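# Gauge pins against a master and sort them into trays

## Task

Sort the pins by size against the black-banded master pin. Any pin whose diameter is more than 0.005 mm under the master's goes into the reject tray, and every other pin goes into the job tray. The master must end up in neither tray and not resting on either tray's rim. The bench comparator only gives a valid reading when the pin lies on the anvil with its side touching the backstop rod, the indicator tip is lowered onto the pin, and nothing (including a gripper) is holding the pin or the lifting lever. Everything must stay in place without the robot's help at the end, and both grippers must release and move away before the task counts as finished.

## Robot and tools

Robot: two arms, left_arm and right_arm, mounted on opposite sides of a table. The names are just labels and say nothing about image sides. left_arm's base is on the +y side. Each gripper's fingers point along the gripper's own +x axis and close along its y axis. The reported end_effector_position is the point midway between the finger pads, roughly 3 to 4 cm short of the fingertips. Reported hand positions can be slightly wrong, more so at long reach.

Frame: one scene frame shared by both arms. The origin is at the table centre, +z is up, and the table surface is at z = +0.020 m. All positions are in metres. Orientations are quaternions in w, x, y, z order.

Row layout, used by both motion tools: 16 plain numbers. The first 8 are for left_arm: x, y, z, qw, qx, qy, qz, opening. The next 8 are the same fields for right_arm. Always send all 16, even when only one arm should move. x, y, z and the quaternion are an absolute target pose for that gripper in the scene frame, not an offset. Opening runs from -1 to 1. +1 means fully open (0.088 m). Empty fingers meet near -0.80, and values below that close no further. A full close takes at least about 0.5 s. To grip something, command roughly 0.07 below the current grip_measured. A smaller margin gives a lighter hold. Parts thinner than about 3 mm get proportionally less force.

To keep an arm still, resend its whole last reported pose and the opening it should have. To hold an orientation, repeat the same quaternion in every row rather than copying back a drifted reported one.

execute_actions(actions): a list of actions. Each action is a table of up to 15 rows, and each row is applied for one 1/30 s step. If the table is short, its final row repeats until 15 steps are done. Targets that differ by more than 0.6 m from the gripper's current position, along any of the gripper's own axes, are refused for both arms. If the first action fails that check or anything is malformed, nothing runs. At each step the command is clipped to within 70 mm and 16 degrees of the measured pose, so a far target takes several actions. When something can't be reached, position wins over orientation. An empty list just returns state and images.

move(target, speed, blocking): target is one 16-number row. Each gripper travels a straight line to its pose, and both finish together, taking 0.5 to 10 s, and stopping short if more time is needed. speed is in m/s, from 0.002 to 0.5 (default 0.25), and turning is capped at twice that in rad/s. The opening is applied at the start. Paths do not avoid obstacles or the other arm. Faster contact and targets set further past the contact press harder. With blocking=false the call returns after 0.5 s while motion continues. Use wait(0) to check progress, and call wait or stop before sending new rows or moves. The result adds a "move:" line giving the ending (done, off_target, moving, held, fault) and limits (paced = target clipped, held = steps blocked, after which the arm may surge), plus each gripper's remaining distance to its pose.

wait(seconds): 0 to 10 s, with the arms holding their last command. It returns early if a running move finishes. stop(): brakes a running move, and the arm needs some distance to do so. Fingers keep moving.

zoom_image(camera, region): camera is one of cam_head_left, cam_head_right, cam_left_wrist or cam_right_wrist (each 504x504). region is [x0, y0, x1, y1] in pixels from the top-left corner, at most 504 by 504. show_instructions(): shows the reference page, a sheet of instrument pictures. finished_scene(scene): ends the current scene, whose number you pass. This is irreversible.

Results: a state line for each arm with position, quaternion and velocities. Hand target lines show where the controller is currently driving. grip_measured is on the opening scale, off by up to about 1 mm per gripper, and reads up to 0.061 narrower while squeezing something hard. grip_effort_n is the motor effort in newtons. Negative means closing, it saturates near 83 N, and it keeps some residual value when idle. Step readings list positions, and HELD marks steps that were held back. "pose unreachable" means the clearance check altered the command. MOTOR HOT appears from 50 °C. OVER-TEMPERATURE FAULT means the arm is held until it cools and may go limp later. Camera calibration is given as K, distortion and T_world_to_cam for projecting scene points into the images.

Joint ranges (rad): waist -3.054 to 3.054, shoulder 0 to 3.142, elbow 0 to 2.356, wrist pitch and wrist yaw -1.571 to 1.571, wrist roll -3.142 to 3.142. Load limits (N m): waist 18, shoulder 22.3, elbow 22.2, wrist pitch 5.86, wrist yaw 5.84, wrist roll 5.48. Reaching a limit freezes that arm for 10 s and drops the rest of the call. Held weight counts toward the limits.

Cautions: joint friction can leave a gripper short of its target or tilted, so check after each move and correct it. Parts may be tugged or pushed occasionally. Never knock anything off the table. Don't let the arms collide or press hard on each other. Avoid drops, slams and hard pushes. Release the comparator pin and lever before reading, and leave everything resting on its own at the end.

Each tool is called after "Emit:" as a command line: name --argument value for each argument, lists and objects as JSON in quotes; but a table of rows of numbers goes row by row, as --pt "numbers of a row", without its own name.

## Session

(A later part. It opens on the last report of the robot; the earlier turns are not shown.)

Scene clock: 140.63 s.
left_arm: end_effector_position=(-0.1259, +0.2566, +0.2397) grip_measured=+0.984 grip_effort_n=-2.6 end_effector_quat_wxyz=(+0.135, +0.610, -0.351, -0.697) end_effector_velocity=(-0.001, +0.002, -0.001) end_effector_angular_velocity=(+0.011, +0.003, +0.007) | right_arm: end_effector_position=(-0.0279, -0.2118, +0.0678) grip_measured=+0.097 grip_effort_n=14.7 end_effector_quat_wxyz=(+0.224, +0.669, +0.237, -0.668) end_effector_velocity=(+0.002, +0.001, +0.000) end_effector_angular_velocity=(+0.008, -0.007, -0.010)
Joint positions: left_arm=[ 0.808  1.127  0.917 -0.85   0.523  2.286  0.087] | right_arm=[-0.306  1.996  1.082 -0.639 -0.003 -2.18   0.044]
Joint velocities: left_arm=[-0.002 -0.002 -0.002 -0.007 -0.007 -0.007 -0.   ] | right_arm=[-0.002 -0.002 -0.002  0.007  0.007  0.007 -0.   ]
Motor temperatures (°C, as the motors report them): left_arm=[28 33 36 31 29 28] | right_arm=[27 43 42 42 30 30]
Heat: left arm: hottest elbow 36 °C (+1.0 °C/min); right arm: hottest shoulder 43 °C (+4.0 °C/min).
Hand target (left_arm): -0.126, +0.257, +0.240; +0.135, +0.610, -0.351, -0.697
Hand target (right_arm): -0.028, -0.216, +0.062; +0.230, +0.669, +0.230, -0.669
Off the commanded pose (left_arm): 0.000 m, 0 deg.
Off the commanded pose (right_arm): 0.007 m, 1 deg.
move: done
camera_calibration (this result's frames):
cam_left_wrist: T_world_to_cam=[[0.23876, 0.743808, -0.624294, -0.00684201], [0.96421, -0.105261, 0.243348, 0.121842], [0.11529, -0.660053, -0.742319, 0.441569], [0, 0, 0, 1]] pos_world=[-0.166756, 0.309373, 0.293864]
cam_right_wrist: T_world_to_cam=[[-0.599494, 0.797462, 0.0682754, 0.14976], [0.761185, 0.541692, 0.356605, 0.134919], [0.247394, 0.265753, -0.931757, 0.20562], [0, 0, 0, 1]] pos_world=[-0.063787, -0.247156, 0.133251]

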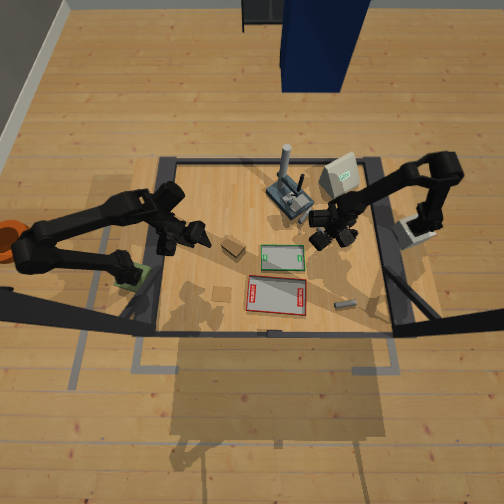

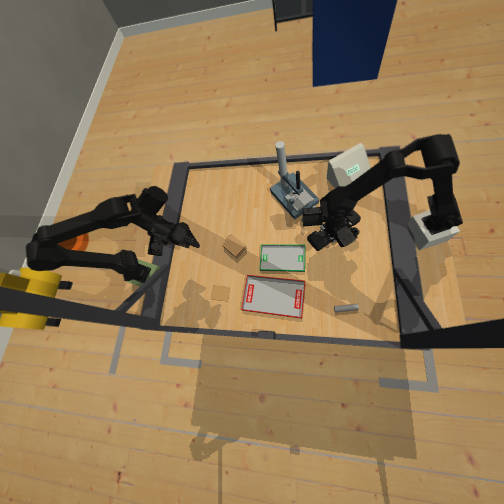

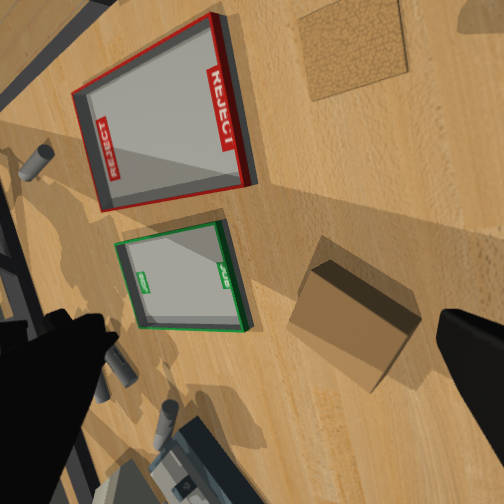

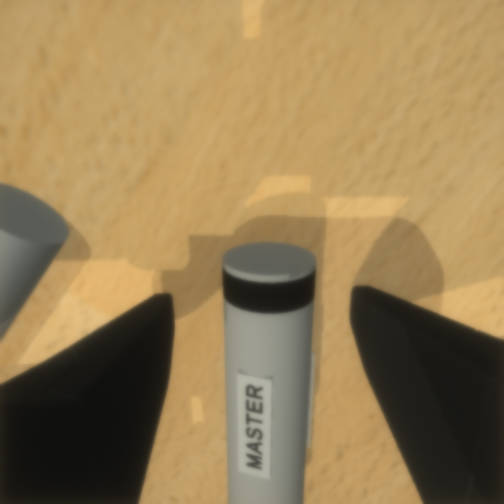

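Emit:
move --target '[-0.1259,0.2566,0.2397,0.135,0.610,-0.351,-0.697,1,-0.028,-0.216,0.062,-0.230,-0.669,-0.230,0.669,-0.6]'

Emit:
move --target '[-0.1259,0.2566,0.2397,0.135,0.610,-0.351,-0.697,1,-0.028,-0.216,0.15,-0.230,-0.669,-0.230,0.669,-0.6]' --speed 0.08

Emit:
move --target '[-0.1259,0.2566,0.2397,0.135,0.610,-0.351,-0.697,1,0.117,-0.133,0.15,-0.230,-0.669,-0.230,0.669,-0.6]' --speed 0.12

Emit:
move --target '[-0.1259,0.2566,0.2397,0.135,0.610,-0.351,-0.697,1,0.114,-0.135,0.106,-0.230,-0.669,-0.230,0.669,-0.6]' --speed 0.05

Emit:
move --target '[-0.1259,0.2566,0.2397,0.135,0.610,-0.351,-0.697,1,0.093,-0.1,0.105,-0.230,-0.669,-0.230,0.669,-0.6]' --speed 0.02

Scene clock: 145.50 s.
left_arm: end_effector_position=(-0.1259, +0.2566, +0.2397) grip_measured=+0.984 grip_effort_n=-2.6 end_effector_quat_wxyz=(+0.135, +0.610, -0.351, -0.697) end_effector_velocity=(-0.003, +0.003, -0.001) end_effector_angular_velocity=(+0.023, +0.017, +0.013) | right_arm: end_effector_position=(-0.0278, -0.2118, +0.0675) grip_measured=-0.446 grip_effort_n=-83.5 end_effector_quat_wxyz=(+0.224, +0.669, +0.237, -0.668) end_effector_velocity=(-0.000, -0.002, +0.000) end_effector_angular_velocity=(-0.008, +0.007, +0.005)
Joint positions: left_arm=[ 0.808  1.127  0.917 -0.85   0.523  2.286  0.087] | right_arm=[-0.306  1.997  1.081 -0.638 -0.002 -2.179  0.017]
Joint velocities: left_arm=[-0.007 -0.002  0.002 -0.022 -0.007 -0.022 -0.   ] | right_arm=[-0.002 -0.002 -0.002 -0.007 -0.007 -0.007 -0.   ]
Motor temperatures (°C, as the motors report them): left_arm=[28 33 36 31 29 28] | right_arm=[27 42 40 41 30 30]
Heat: left arm: hottest elbow 36 °C (+1.0 °C/min); right arm: hottest shoulder 42 °C (+2.0 °C/min).
Hand target (left_arm): -0.126, +0.257, +0.240; +0.135, +0.610, -0.351, -0.697
Hand target (right_arm): -0.028, -0.216, +0.062; +0.230, +0.669, +0.230, -0.669
Off the commanded pose (left_arm): 0.000 m, 0 deg.
Off the commanded pose (right_arm): 0.007 m, 1 deg.
move: done
camera_calibration (this result's frames):
cam_left_wrist: T_world_to_cam=[[0.23876, 0.743808, -0.624294, -0.00684201], [0.96421, -0.105261, 0.243348, 0.121842], [0.11529, -0.660053, -0.742319, 0.441569], [0, 0, 0, 1]] pos_world=[-0.166756, 0.309373, 0.293864]
cam_right_wrist: T_world_to_cam=[[-0.59921, 0.797693, 0.0680668, 0.149881], [0.761262, 0.54139, 0.3569, 0.1349], [0.247846, 0.265675, -0.931659, 0.205306], [0, 0, 0, 1]] pos_world=[-0.063768, -0.247137, 0.132928]

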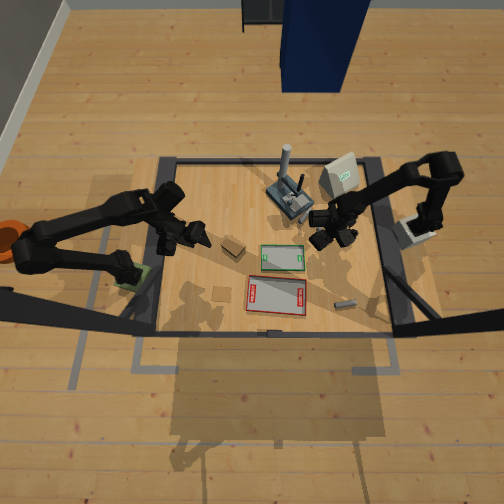

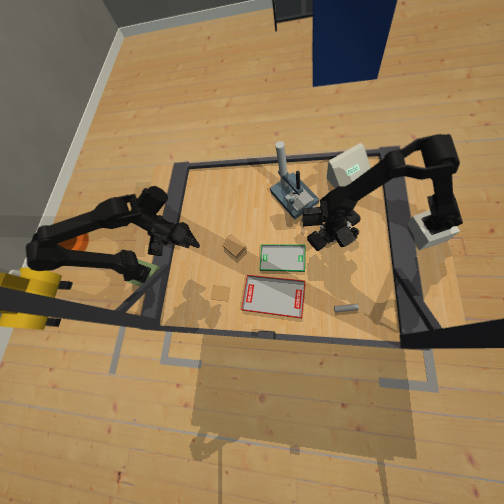

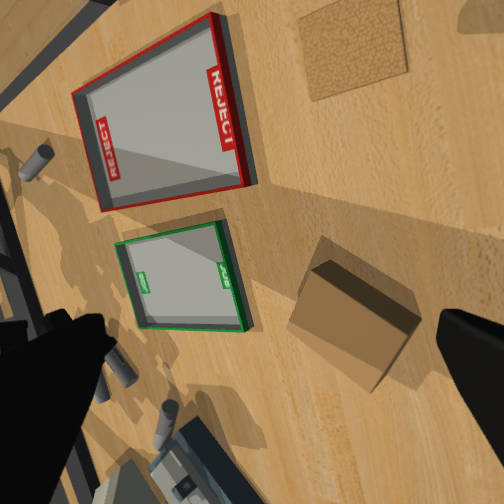

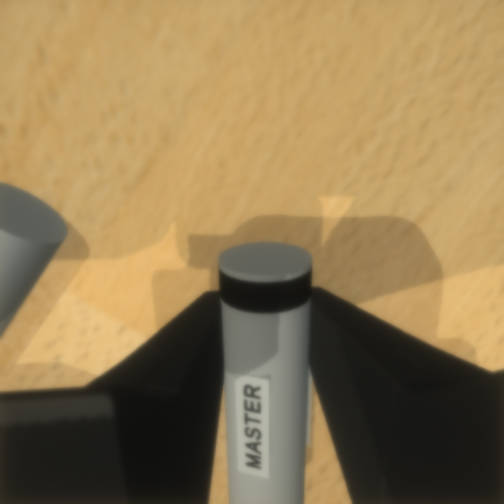

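Scene clock: 146.93 s.
left_arm: end_effector_position=(-0.1259, +0.2566, +0.2397) grip_measured=+0.984 grip_effort_n=-2.6 end_effector_quat_wxyz=(+0.135, +0.610, -0.351, -0.697) end_effector_velocity=(-0.001, +0.002, -0.003) end_effector_angular_velocity=(+0.019, +0.014, +0.018) | right_arm: end_effector_position=(-0.0273, -0.2218, +0.1415) grip_measured=-0.446 grip_effort_n=-83.5 end_effector_quat_wxyz=(+0.239, +0.665, +0.221, -0.672) end_effector_velocity=(-0.001, -0.005, +0.000) end_effector_angular_velocity=(-0.022, -0.008, +0.015)
Joint positions: left_arm=[ 0.808  1.127  0.917 -0.85   0.523  2.286  0.087] | right_arm=[-0.306  1.851  1.216 -0.963 -0.002 -2.179  0.017]
Joint velocities: left_arm=[-0.002 -0.002 -0.007 -0.007 -0.007 -0.022 -0.   ] | right_arm=[ 0.007 -0.002 -0.002 -0.022  0.007 -0.007  0.   ]
Motor temperatures (°C, as the motors report them): left_arm=[28 33 36 31 29 28] | right_arm=[27 42 40 40 30 30]
Heat: left arm: hottest elbow 36 °C (+1.0 °C/min); right arm: hottest shoulder 42 °C (+2.0 °C/min).
Hand target (left_arm): -0.126, +0.257, +0.240; +0.135, +0.610, -0.351, -0.697
Hand target (right_arm): -0.028, -0.217, +0.150; +0.230, +0.669, +0.230, -0.669
Off the commanded pose (left_arm): 0.000 m, 0 deg.
Off the commanded pose (right_arm): 0.010 m, 2 deg.
move: off_target (right_arm)
camera_calibration (this result's frames):
cam_left_wrist: T_world_to_cam=[[0.23876, 0.743808, -0.624294, -0.00684201], [0.96421, -0.105261, 0.243348, 0.121842], [0.11529, -0.660053, -0.742319, 0.441569], [0, 0, 0, 1]] pos_world=[-0.166756, 0.309373, 0.293864]
cam_right_wrist: T_world_to_cam=[[-0.599333, 0.799924, 0.0303571, 0.159002], [0.760399, 0.557048, 0.333901, 0.120209], [0.250185, 0.223201, -0.942119, 0.268878], [0, 0, 0, 1]] pos_world=[-0.0633811, -0.254165, 0.208351]

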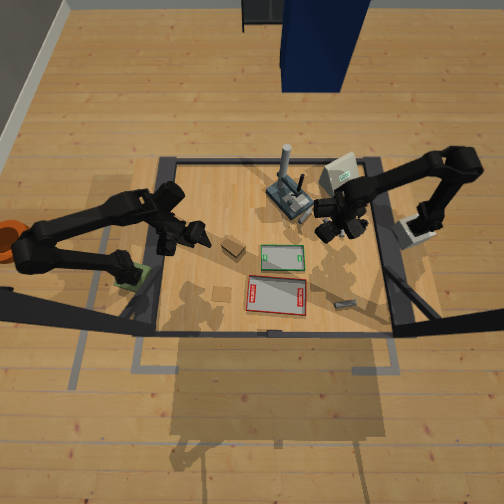

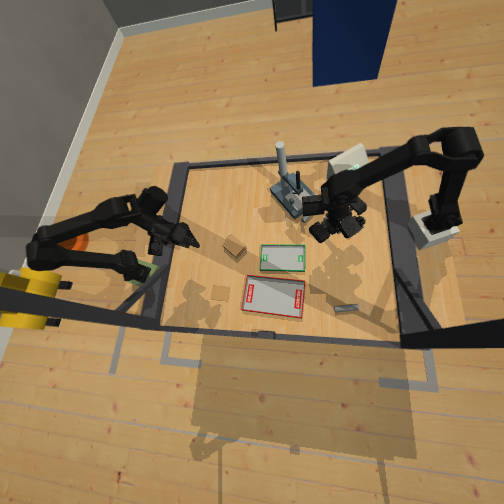

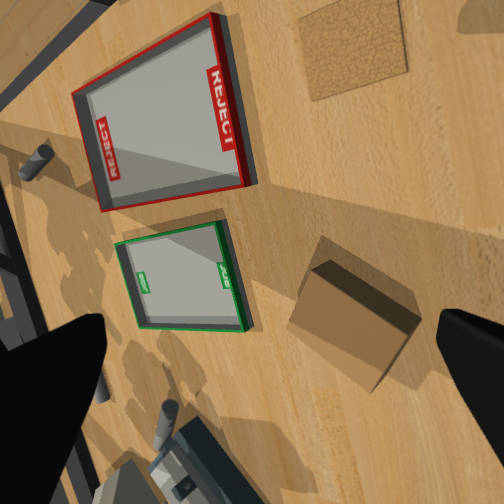

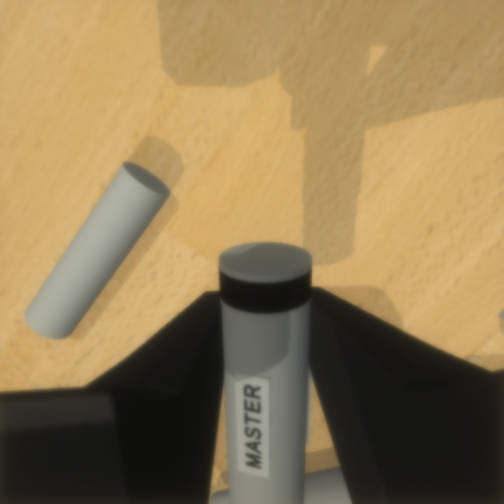

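Scene clock: 148.83 s.
left_arm: end_effector_position=(-0.1259, +0.2566, +0.2397) grip_measured=+0.984 grip_effort_n=-2.6 end_effector_quat_wxyz=(+0.135, +0.610, -0.351, -0.697) end_effector_velocity=(-0.000, +0.001, -0.003) end_effector_angular_velocity=(+0.015, +0.005, +0.007) | right_arm: end_effector_position=(+0.1154, -0.1357, +0.1513) grip_measured=-0.446 grip_effort_n=-83.5 end_effector_quat_wxyz=(+0.230, +0.670, +0.229, -0.668) end_effector_velocity=(+0.000, +0.001, +0.002) end_effector_angular_velocity=(-0.005, +0.009, +0.020)
Joint positions: left_arm=[ 0.808  1.127  0.917 -0.85   0.523  2.286  0.087] | right_arm=[-0.659  2.203  1.779 -1.145  0.003 -2.529  0.017]
Joint velocities: left_arm=[-0.002  0.002 -0.002 -0.007 -0.007 -0.007 -0.   ] | right_arm=[-0.002  0.007  0.022 -0.022 -0.007 -0.022 -0.   ]
Motor temperatures (°C, as the motors report them): left_arm=[28 33 36 31 29 28] | right_arm=[27 42 40 40 30 30]
Heat: left arm: hottest elbow 36 °C (+1.0 °C/min); right arm: hottest shoulder 42 °C (+2.0 °C/min).
Hand target (left_arm): -0.126, +0.257, +0.240; +0.135, +0.610, -0.351, -0.697
Hand target (right_arm): +0.118, -0.133, +0.151; +0.230, +0.671, +0.230, -0.667
Off the commanded pose (left_arm): 0.000 m, 0 deg.
Off the commanded pose (right_arm): 0.003 m, 0 deg.
move: done
camera_calibration (this result's frames):
cam_left_wrist: T_world_to_cam=[[0.23876, 0.743808, -0.624294, -0.00684201], [0.96421, -0.105261, 0.243348, 0.121842], [0.11529, -0.660053, -0.742319, 0.441569], [0, 0, 0, 1]] pos_world=[-0.166756, 0.309373, 0.293864]
cam_right_wrist: T_world_to_cam=[[-0.597109, 0.800603, 0.0499476, 0.172207], [0.760679, 0.545369, 0.352051, -0.0439283], [0.254613, 0.248207, -0.934647, 0.224985], [0, 0, 0, 1]] pos_world=[0.0789575, -0.169755, 0.217145]

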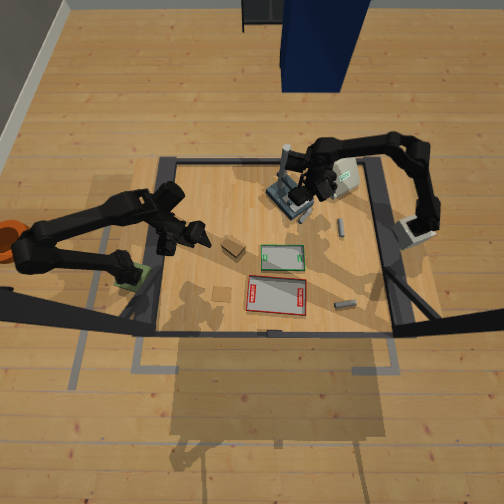

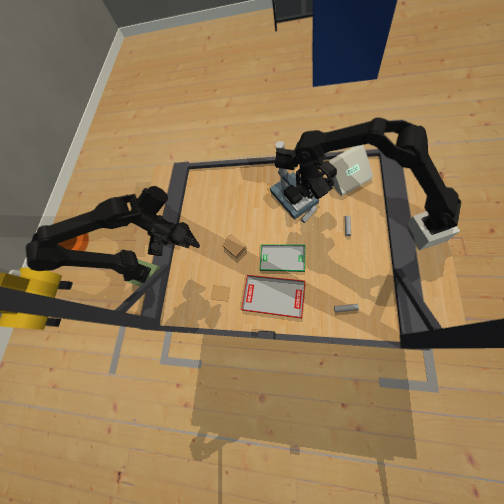

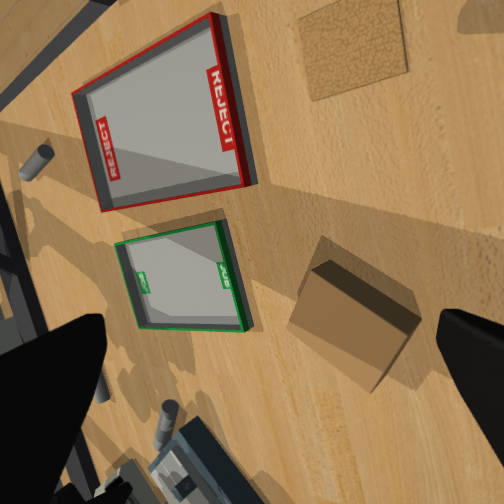

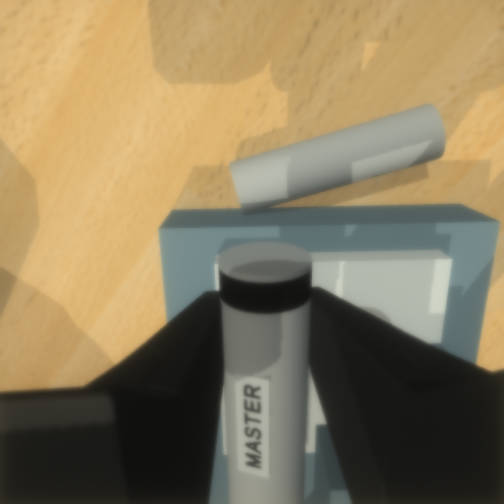

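Scene clock: 150.00 s.
left_arm: end_effector_position=(-0.1259, +0.2566, +0.2397) grip_measured=+0.984 grip_effort_n=-2.6 end_effector_quat_wxyz=(+0.135, +0.610, -0.351, -0.697) end_effector_velocity=(-0.003, +0.001, -0.001) end_effector_angular_velocity=(+0.005, +0.014, -0.000) | right_arm: end_effector_position=(+0.1150, -0.1335, +0.1164) grip_measured=-0.446 grip_effort_n=-83.5 end_effector_quat_wxyz=(+0.226, +0.672, +0.234, -0.666) end_effector_velocity=(-0.000, -0.001, +0.000) end_effector_angular_velocity=(+0.005, +0.006, -0.010)
Joint positions: left_arm=[ 0.808  1.127  0.917 -0.85   0.523  2.286  0.087] | right_arm=[-0.657  2.234  1.687 -1.009  0.    -2.529  0.017]
Joint velocities: left_arm=[-0.002 -0.002 -0.002 -0.007  0.007 -0.007  0.   ] | right_arm=[-0.002 -0.007 -0.012  0.007 -0.007  0.007 -0.   ]
Motor temperatures (°C, as the motors report them): left_arm=[28 33 36 31 29 28] | right_arm=[27 42 40 39 30 30]
Heat: left arm: hottest elbow 36 °C (+1.0 °C/min); right arm: hottest shoulder 42 °C (+2.0 °C/min).
Hand target (left_arm): -0.126, +0.257, +0.240; +0.135, +0.610, -0.351, -0.697
Hand target (right_arm): +0.114, -0.135, +0.106; +0.230, +0.669, +0.230, -0.669
Off the commanded pose (left_arm): 0.000 m, 0 deg.
Off the commanded pose (right_arm): 0.011 m, 1 deg.
move: off_target (right_arm)
camera_calibration (this result's frames):
cam_left_wrist: T_world_to_cam=[[0.23876, 0.743808, -0.624294, -0.00684201], [0.96421, -0.105261, 0.243348, 0.121842], [0.11529, -0.660053, -0.742319, 0.441569], [0, 0, 0, 1]] pos_world=[-0.166756, 0.309373, 0.293864]
cam_right_wrist: T_world_to_cam=[[-0.598427, 0.798913, 0.0602017, 0.170678], [0.759318, 0.541586, 0.360724, -0.0338517], [0.255582, 0.261579, -0.930728, 0.193119], [0, 0, 0, 1]] pos_world=[0.0784845, -0.168539, 0.181677]

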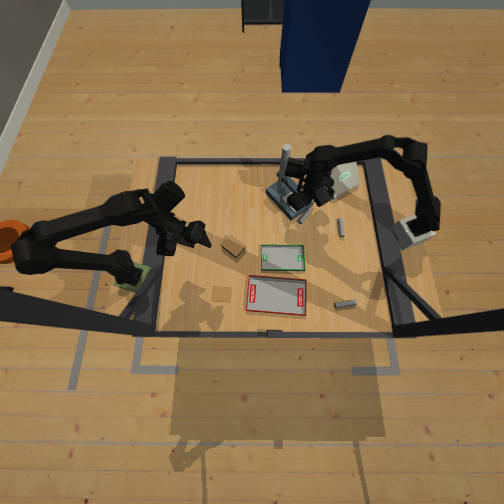

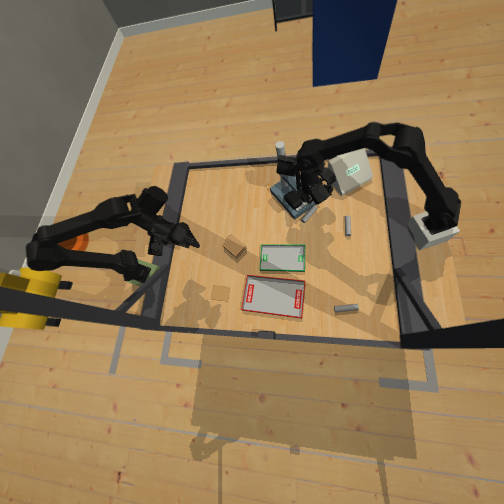

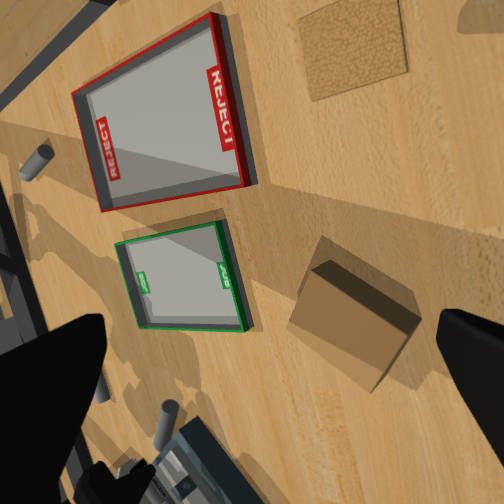

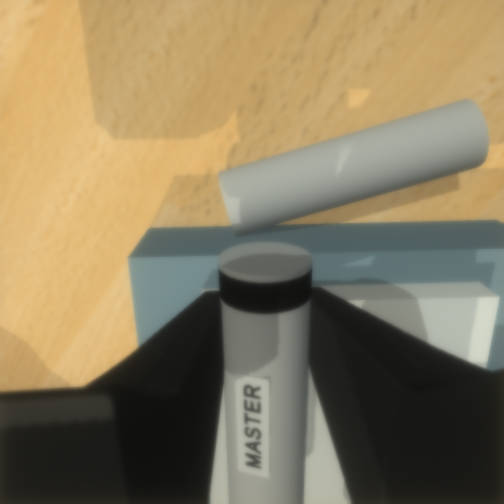

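Scene clock: 152.30 s.
left_arm: end_effector_position=(-0.1259, +0.2566, +0.2397) grip_measured=+0.984 grip_effort_n=-3.0 end_effector_quat_wxyz=(+0.135, +0.610, -0.351, -0.697) end_effector_velocity=(+0.000, +0.000, -0.002) end_effector_angular_velocity=(+0.003, -0.002, +0.007) | right_arm: end_effector_position=(+0.1007, -0.1127, +0.1140) grip_measured=-0.445 grip_effort_n=-83.5 end_effector_quat_wxyz=(+0.230, +0.674, +0.214, -0.669) end_effector_velocity=(-0.001, -0.003, -0.001) end_effector_angular_velocity=(-0.023, -0.002, -0.019)
Joint positions: left_arm=[ 0.808  1.127  0.917 -0.85   0.523  2.286  0.087] | right_arm=[-0.607  2.327  1.836 -1.094  0.018 -2.454  0.017]
Joint velocities: left_arm=[-0.002 -0.002 -0.007  0.007 -0.007 -0.007  0.   ] | right_arm=[ 0.002  0.007  0.007 -0.022  0.007  0.022 -0.   ]
Motor temperatures (°C, as the motors report them): left_arm=[28 33 36 31 29 28] | right_arm=[27 42 40 39 30 30]
Heat: left arm: hottest elbow 36 °C (+1.0 °C/min); right arm: hottest shoulder 42 °C (+2.0 °C/min).
Hand target (left_arm): -0.126, +0.257, +0.240; +0.135, +0.610, -0.351, -0.697
Hand target (right_arm): +0.093, -0.101, +0.106; +0.230, +0.668, +0.230, -0.669
Off the commanded pose (left_arm): 0.000 m, 0 deg.
Off the commanded pose (right_arm): 0.017 m, 2 deg.
move: off_target (right_arm)
camera_calibration (this result's frames):
cam_left_wrist: T_world_to_cam=[[0.23876, 0.743808, -0.624294, -0.00684201], [0.96421, -0.105261, 0.243348, 0.121842], [0.11529, -0.660053, -0.742319, 0.441569], [0, 0, 0, 1]] pos_world=[-0.166756, 0.309373, 0.293864]
cam_right_wrist: T_world_to_cam=[[-0.57915, 0.814727, 0.028383, 0.149144], [0.769035, 0.534455, 0.350632, -0.0340068], [0.2705, 0.224896, -0.936083, 0.184092], [0, 0, 0, 1]] pos_world=[0.0627324, -0.144738, 0.180016]

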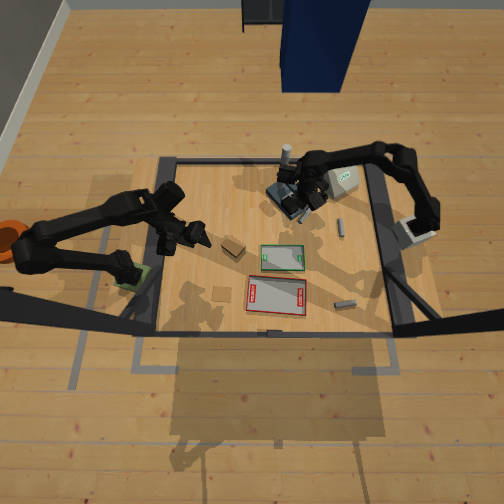

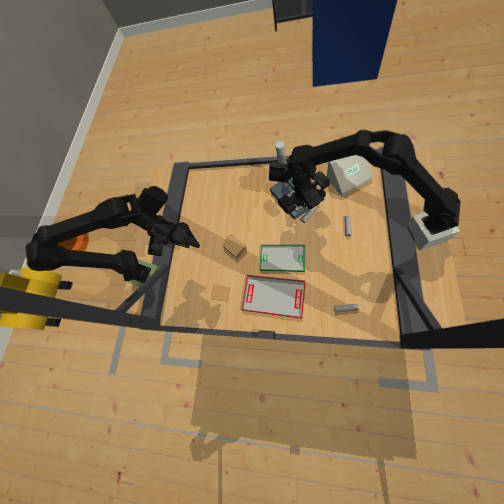

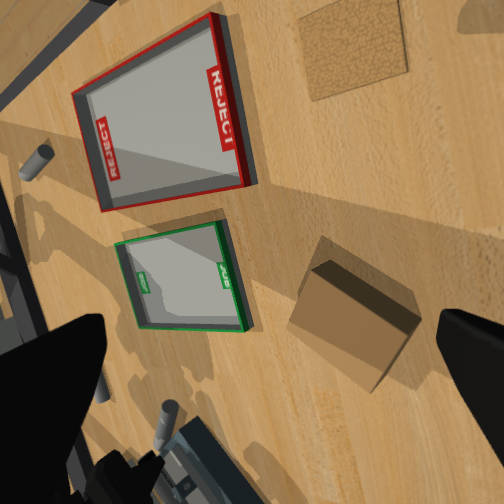

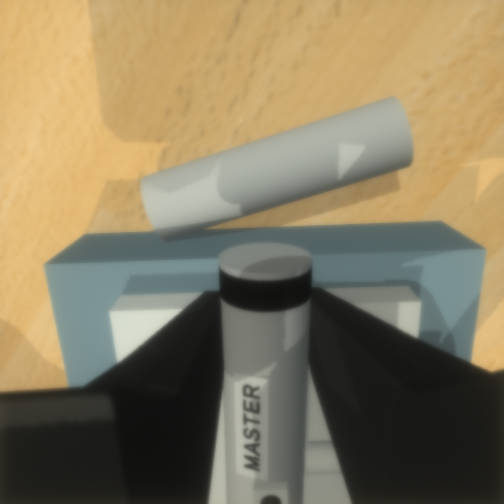

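Emit:
move --target '[-0.1259,0.2566,0.2397,0.135,0.610,-0.351,-0.697,1,0.101,-0.113,0.113,-0.230,-0.669,-0.230,0.669,-0.1]'

Emit:
move --target '[-0.1259,0.2566,0.2397,0.135,0.610,-0.351,-0.697,1,0.101,-0.113,0.19,-0.230,-0.669,-0.230,0.669,-0.1]' --speed 0.08

Emit:
move --target '[-0.1259,0.2566,0.2397,0.135,0.610,-0.351,-0.697,1,0.21,-0.30,0.21,-0.230,-0.669,-0.230,0.669,-0.1]' --speed 0.2

Scene clock: 157.20 s.
left_arm: end_effector_position=(-0.1259, +0.2566, +0.2397) grip_measured=+0.984 grip_effort_n=-3.0 end_effector_quat_wxyz=(+0.135, +0.610, -0.351, -0.697) end_effector_velocity=(-0.001, -0.001, +0.001) end_effector_angular_velocity=(-0.008, +0.006, -0.000) | right_arm: end_effector_position=(+0.0992, -0.1112, +0.1139) grip_measured=-0.106 grip_effort_n=15.1 end_effector_quat_wxyz=(+0.231, +0.670, +0.229, -0.667) end_effector_velocity=(+0.001, -0.004, +0.002) end_effector_angular_velocity=(-0.009, -0.005, +0.020)
Joint positions: left_arm=[ 0.808  1.127  0.917 -0.85   0.523  2.286  0.087] | right_arm=[-0.607  2.319  1.821 -1.073  0.005 -2.479  0.034]
Joint velocities: left_arm=[-0.002 -0.002 -0.002  0.007  0.007 -0.007 -0.   ] | right_arm=[-0.002 -0.012 -0.012 -0.007  0.007 -0.022  0.001]
Motor temperatures (°C, as the motors report them): left_arm=[28 33 36 31 29 28] | right_arm=[27 42 40 39 30 30]
Heat: left arm: hottest elbow 36 °C (+1.0 °C/min); right arm: hottest shoulder 42 °C (+2.0 °C/min).
Hand target (left_arm): -0.126, +0.257, +0.240; +0.135, +0.610, -0.351, -0.697
Hand target (right_arm): +0.101, -0.113, +0.113; +0.230, +0.669, +0.230, -0.669
Off the commanded pose (left_arm): 0.000 m, 0 deg.
Off the commanded pose (right_arm): 0.003 m, 0 deg.
move: done
camera_calibration (this result's frames):
cam_left_wrist: T_world_to_cam=[[0.23876, 0.743808, -0.624294, -0.00684201], [0.96421, -0.105261, 0.243348, 0.121842], [0.11529, -0.660053, -0.742319, 0.441569], [0, 0, 0, 1]] pos_world=[-0.166756, 0.309373, 0.293864]
cam_right_wrist: T_world_to_cam=[[-0.599017, 0.799304, 0.0478659, 0.145051], [0.758875, 0.547611, 0.352464, -0.0313692], [0.255514, 0.247456, -0.9346, 0.18787], [0, 0, 0, 1]] pos_world=[0.0626899, -0.145252, 0.179697]

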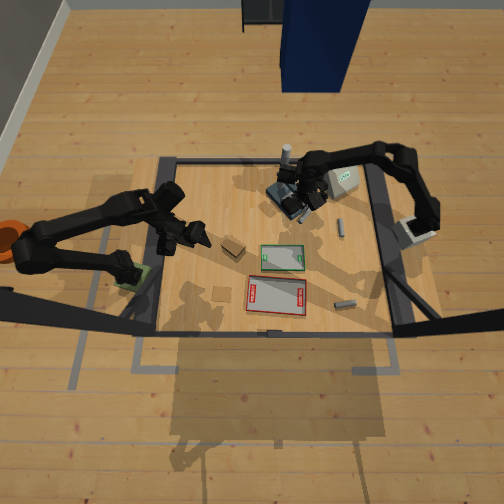

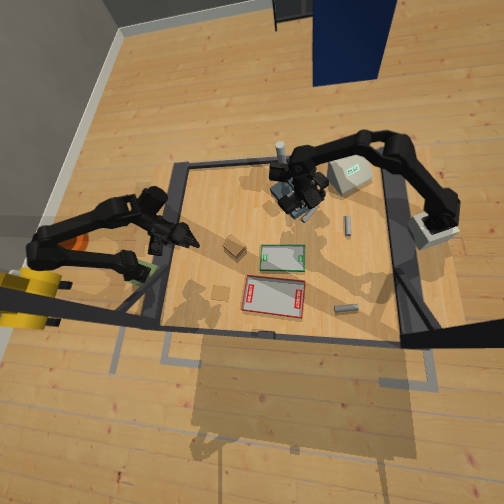

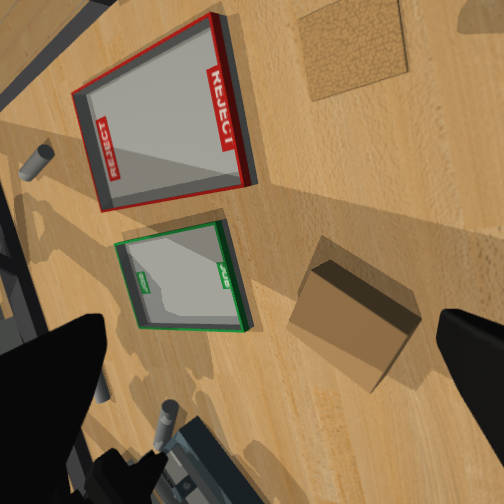

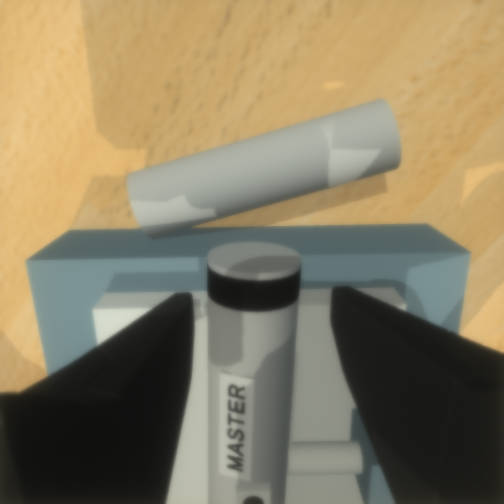

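Scene clock: 158.60 s.
left_arm: end_effector_position=(-0.1259, +0.2566, +0.2397) grip_measured=+0.984 grip_effort_n=-2.6 end_effector_quat_wxyz=(+0.135, +0.610, -0.351, -0.697) end_effector_velocity=(-0.005, +0.002, -0.000) end_effector_angular_velocity=(+0.010, +0.010, -0.016) | right_arm: end_effector_position=(+0.0995, -0.1157, +0.1827) grip_measured=-0.103 grip_effort_n=13.7 end_effector_quat_wxyz=(+0.236, +0.666, +0.224, -0.671) end_effector_velocity=(-0.005, -0.001, +0.006) end_effector_angular_velocity=(+0.007, +0.036, +0.004)
Joint positions: left_arm=[ 0.808  1.127  0.917 -0.85   0.523  2.286  0.087] | right_arm=[-0.611  2.274  2.021 -1.335  0.003 -2.482  0.034]
Joint velocities: left_arm=[-0.007 -0.002  0.002 -0.022  0.007  0.007 -0.   ] | right_arm=[-0.002 -0.007  0.012 -0.022 -0.037 -0.007 -0.   ]
Motor temperatures (°C, as the motors report them): left_arm=[28 33 36 31 29 28] | right_arm=[27 43 40 39 30 30]
Heat: left arm: hottest elbow 36 °C (+1.0 °C/min); right arm: hottest shoulder 43 °C (+3.0 °C/min).
Hand target (left_arm): -0.126, +0.257, +0.240; +0.135, +0.610, -0.351, -0.697
Hand target (right_arm): +0.101, -0.114, +0.190; +0.230, +0.669, +0.230, -0.669
Off the commanded pose (left_arm): 0.000 m, 0 deg.
Off the commanded pose (right_arm): 0.008 m, 1 deg.
move: done
camera_calibration (this result's frames):
cam_left_wrist: T_world_to_cam=[[0.23876, 0.743808, -0.624294, -0.00684201], [0.96421, -0.105261, 0.243348, 0.121842], [0.11529, -0.660053, -0.742319, 0.441569], [0, 0, 0, 1]] pos_world=[-0.166756, 0.309373, 0.293864]
cam_right_wrist: T_world_to_cam=[[-0.597536, 0.80094, 0.0380196, 0.14745], [0.761727, 0.552194, 0.338902, -0.0506666], [0.250446, 0.231466, -0.940053, 0.252875], [0, 0, 0, 1]] pos_world=[0.0633696, -0.148653, 0.249281]

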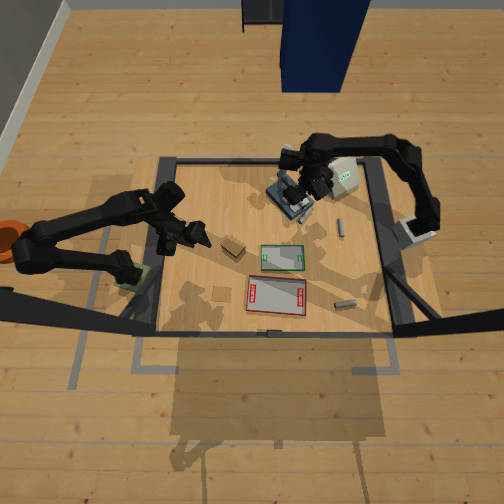

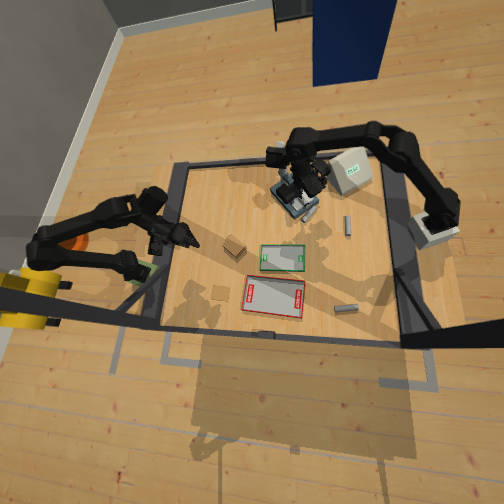

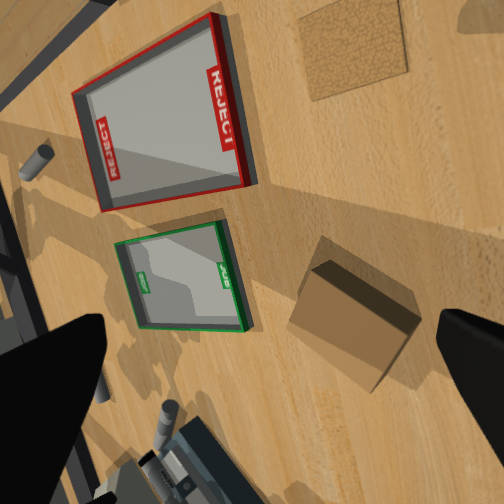

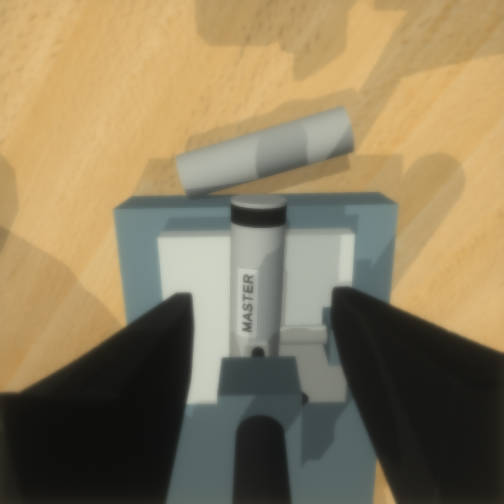

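Scene clock: 160.27 s.
left_arm: end_effector_position=(-0.1259, +0.2566, +0.2397) grip_measured=+0.984 grip_effort_n=-2.6 end_effector_quat_wxyz=(+0.135, +0.610, -0.351, -0.697) end_effector_velocity=(-0.001, +0.002, -0.004) end_effector_angular_velocity=(+0.023, +0.017, +0.018) | right_arm: end_effector_position=(+0.2119, -0.2977, +0.2075) grip_measured=-0.103 grip_effort_n=14.7 end_effector_quat_wxyz=(+0.232, +0.670, +0.227, -0.668) end_effector_velocity=(-0.001, -0.008, +0.002) end_effector_angular_velocity=(-0.018, +0.006, +0.010)
Joint positions: left_arm=[ 0.808  1.127  0.917 -0.85   0.523  2.286  0.087] | right_arm=[-1.095  1.797  1.42  -1.195  0.008 -2.965  0.034]
Joint velocities: left_arm=[-0.002  0.002 -0.007 -0.007 -0.007 -0.022 -0.   ] | right_arm=[-0.012 -0.012 -0.007 -0.022  0.007 -0.022 -0.   ]
Motor temperatures (°C, as the motors report them): left_arm=[28 33 36 32 29 28] | right_arm=[27 43 40 38 30 30]
Heat: left arm: hottest elbow 36 °C (+1.0 °C/min); right arm: hottest shoulder 43 °C (+2.0 °C/min).
Hand target (left_arm): -0.126, +0.257, +0.240; +0.135, +0.610, -0.351, -0.697
Hand target (right_arm): +0.211, -0.300, +0.209; +0.231, +0.671, +0.229, -0.666
Off the commanded pose (left_arm): 0.000 m, 0 deg.
Off the commanded pose (right_arm): 0.004 m, 0 deg.
move: done
camera_calibration (this result's frames):
cam_left_wrist: T_world_to_cam=[[0.23876, 0.743808, -0.624294, -0.00684201], [0.96421, -0.105261, 0.243348, 0.121842], [0.11529, -0.660053, -0.742319, 0.441569], [0, 0, 0, 1]] pos_world=[-0.166756, 0.309373, 0.293864]
cam_right_wrist: T_world_to_cam=[[-0.597206, 0.80091, 0.0434597, 0.358179], [0.759939, 0.547659, 0.350088, -0.0474363], [0.256587, 0.242101, -0.935708, 0.291163], [0, 0, 0, 1]] pos_world=[0.175247, -0.331381, 0.273484]

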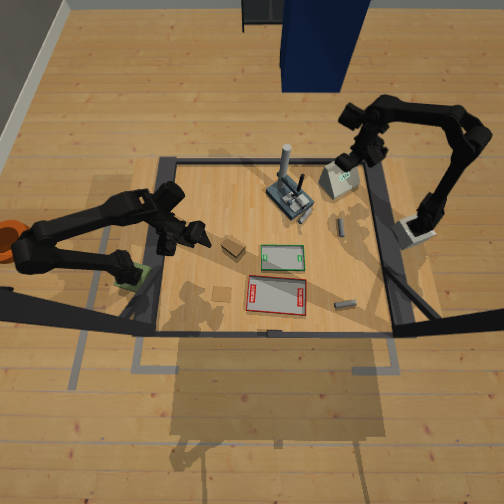

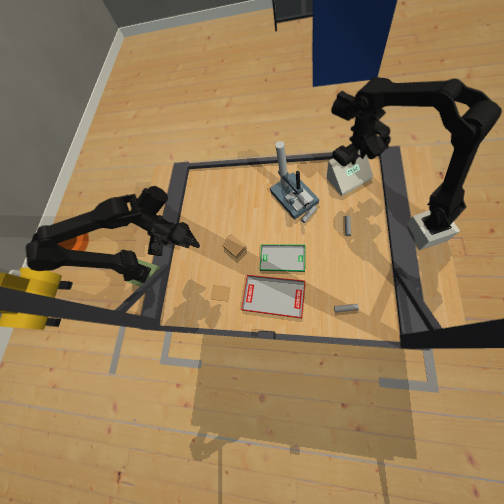

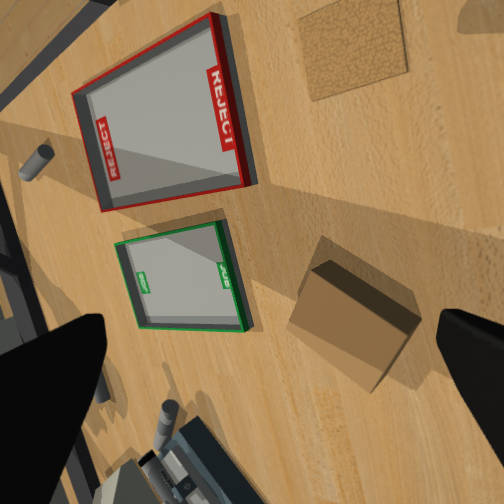

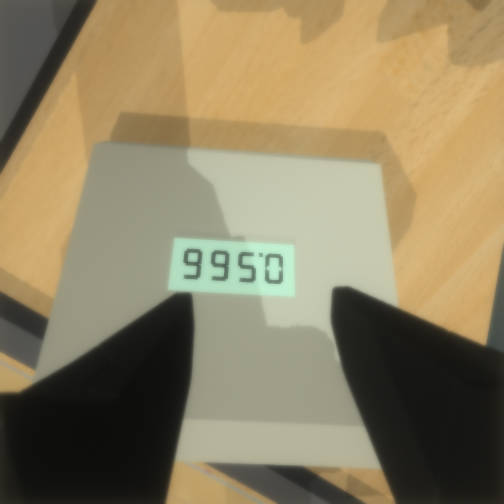

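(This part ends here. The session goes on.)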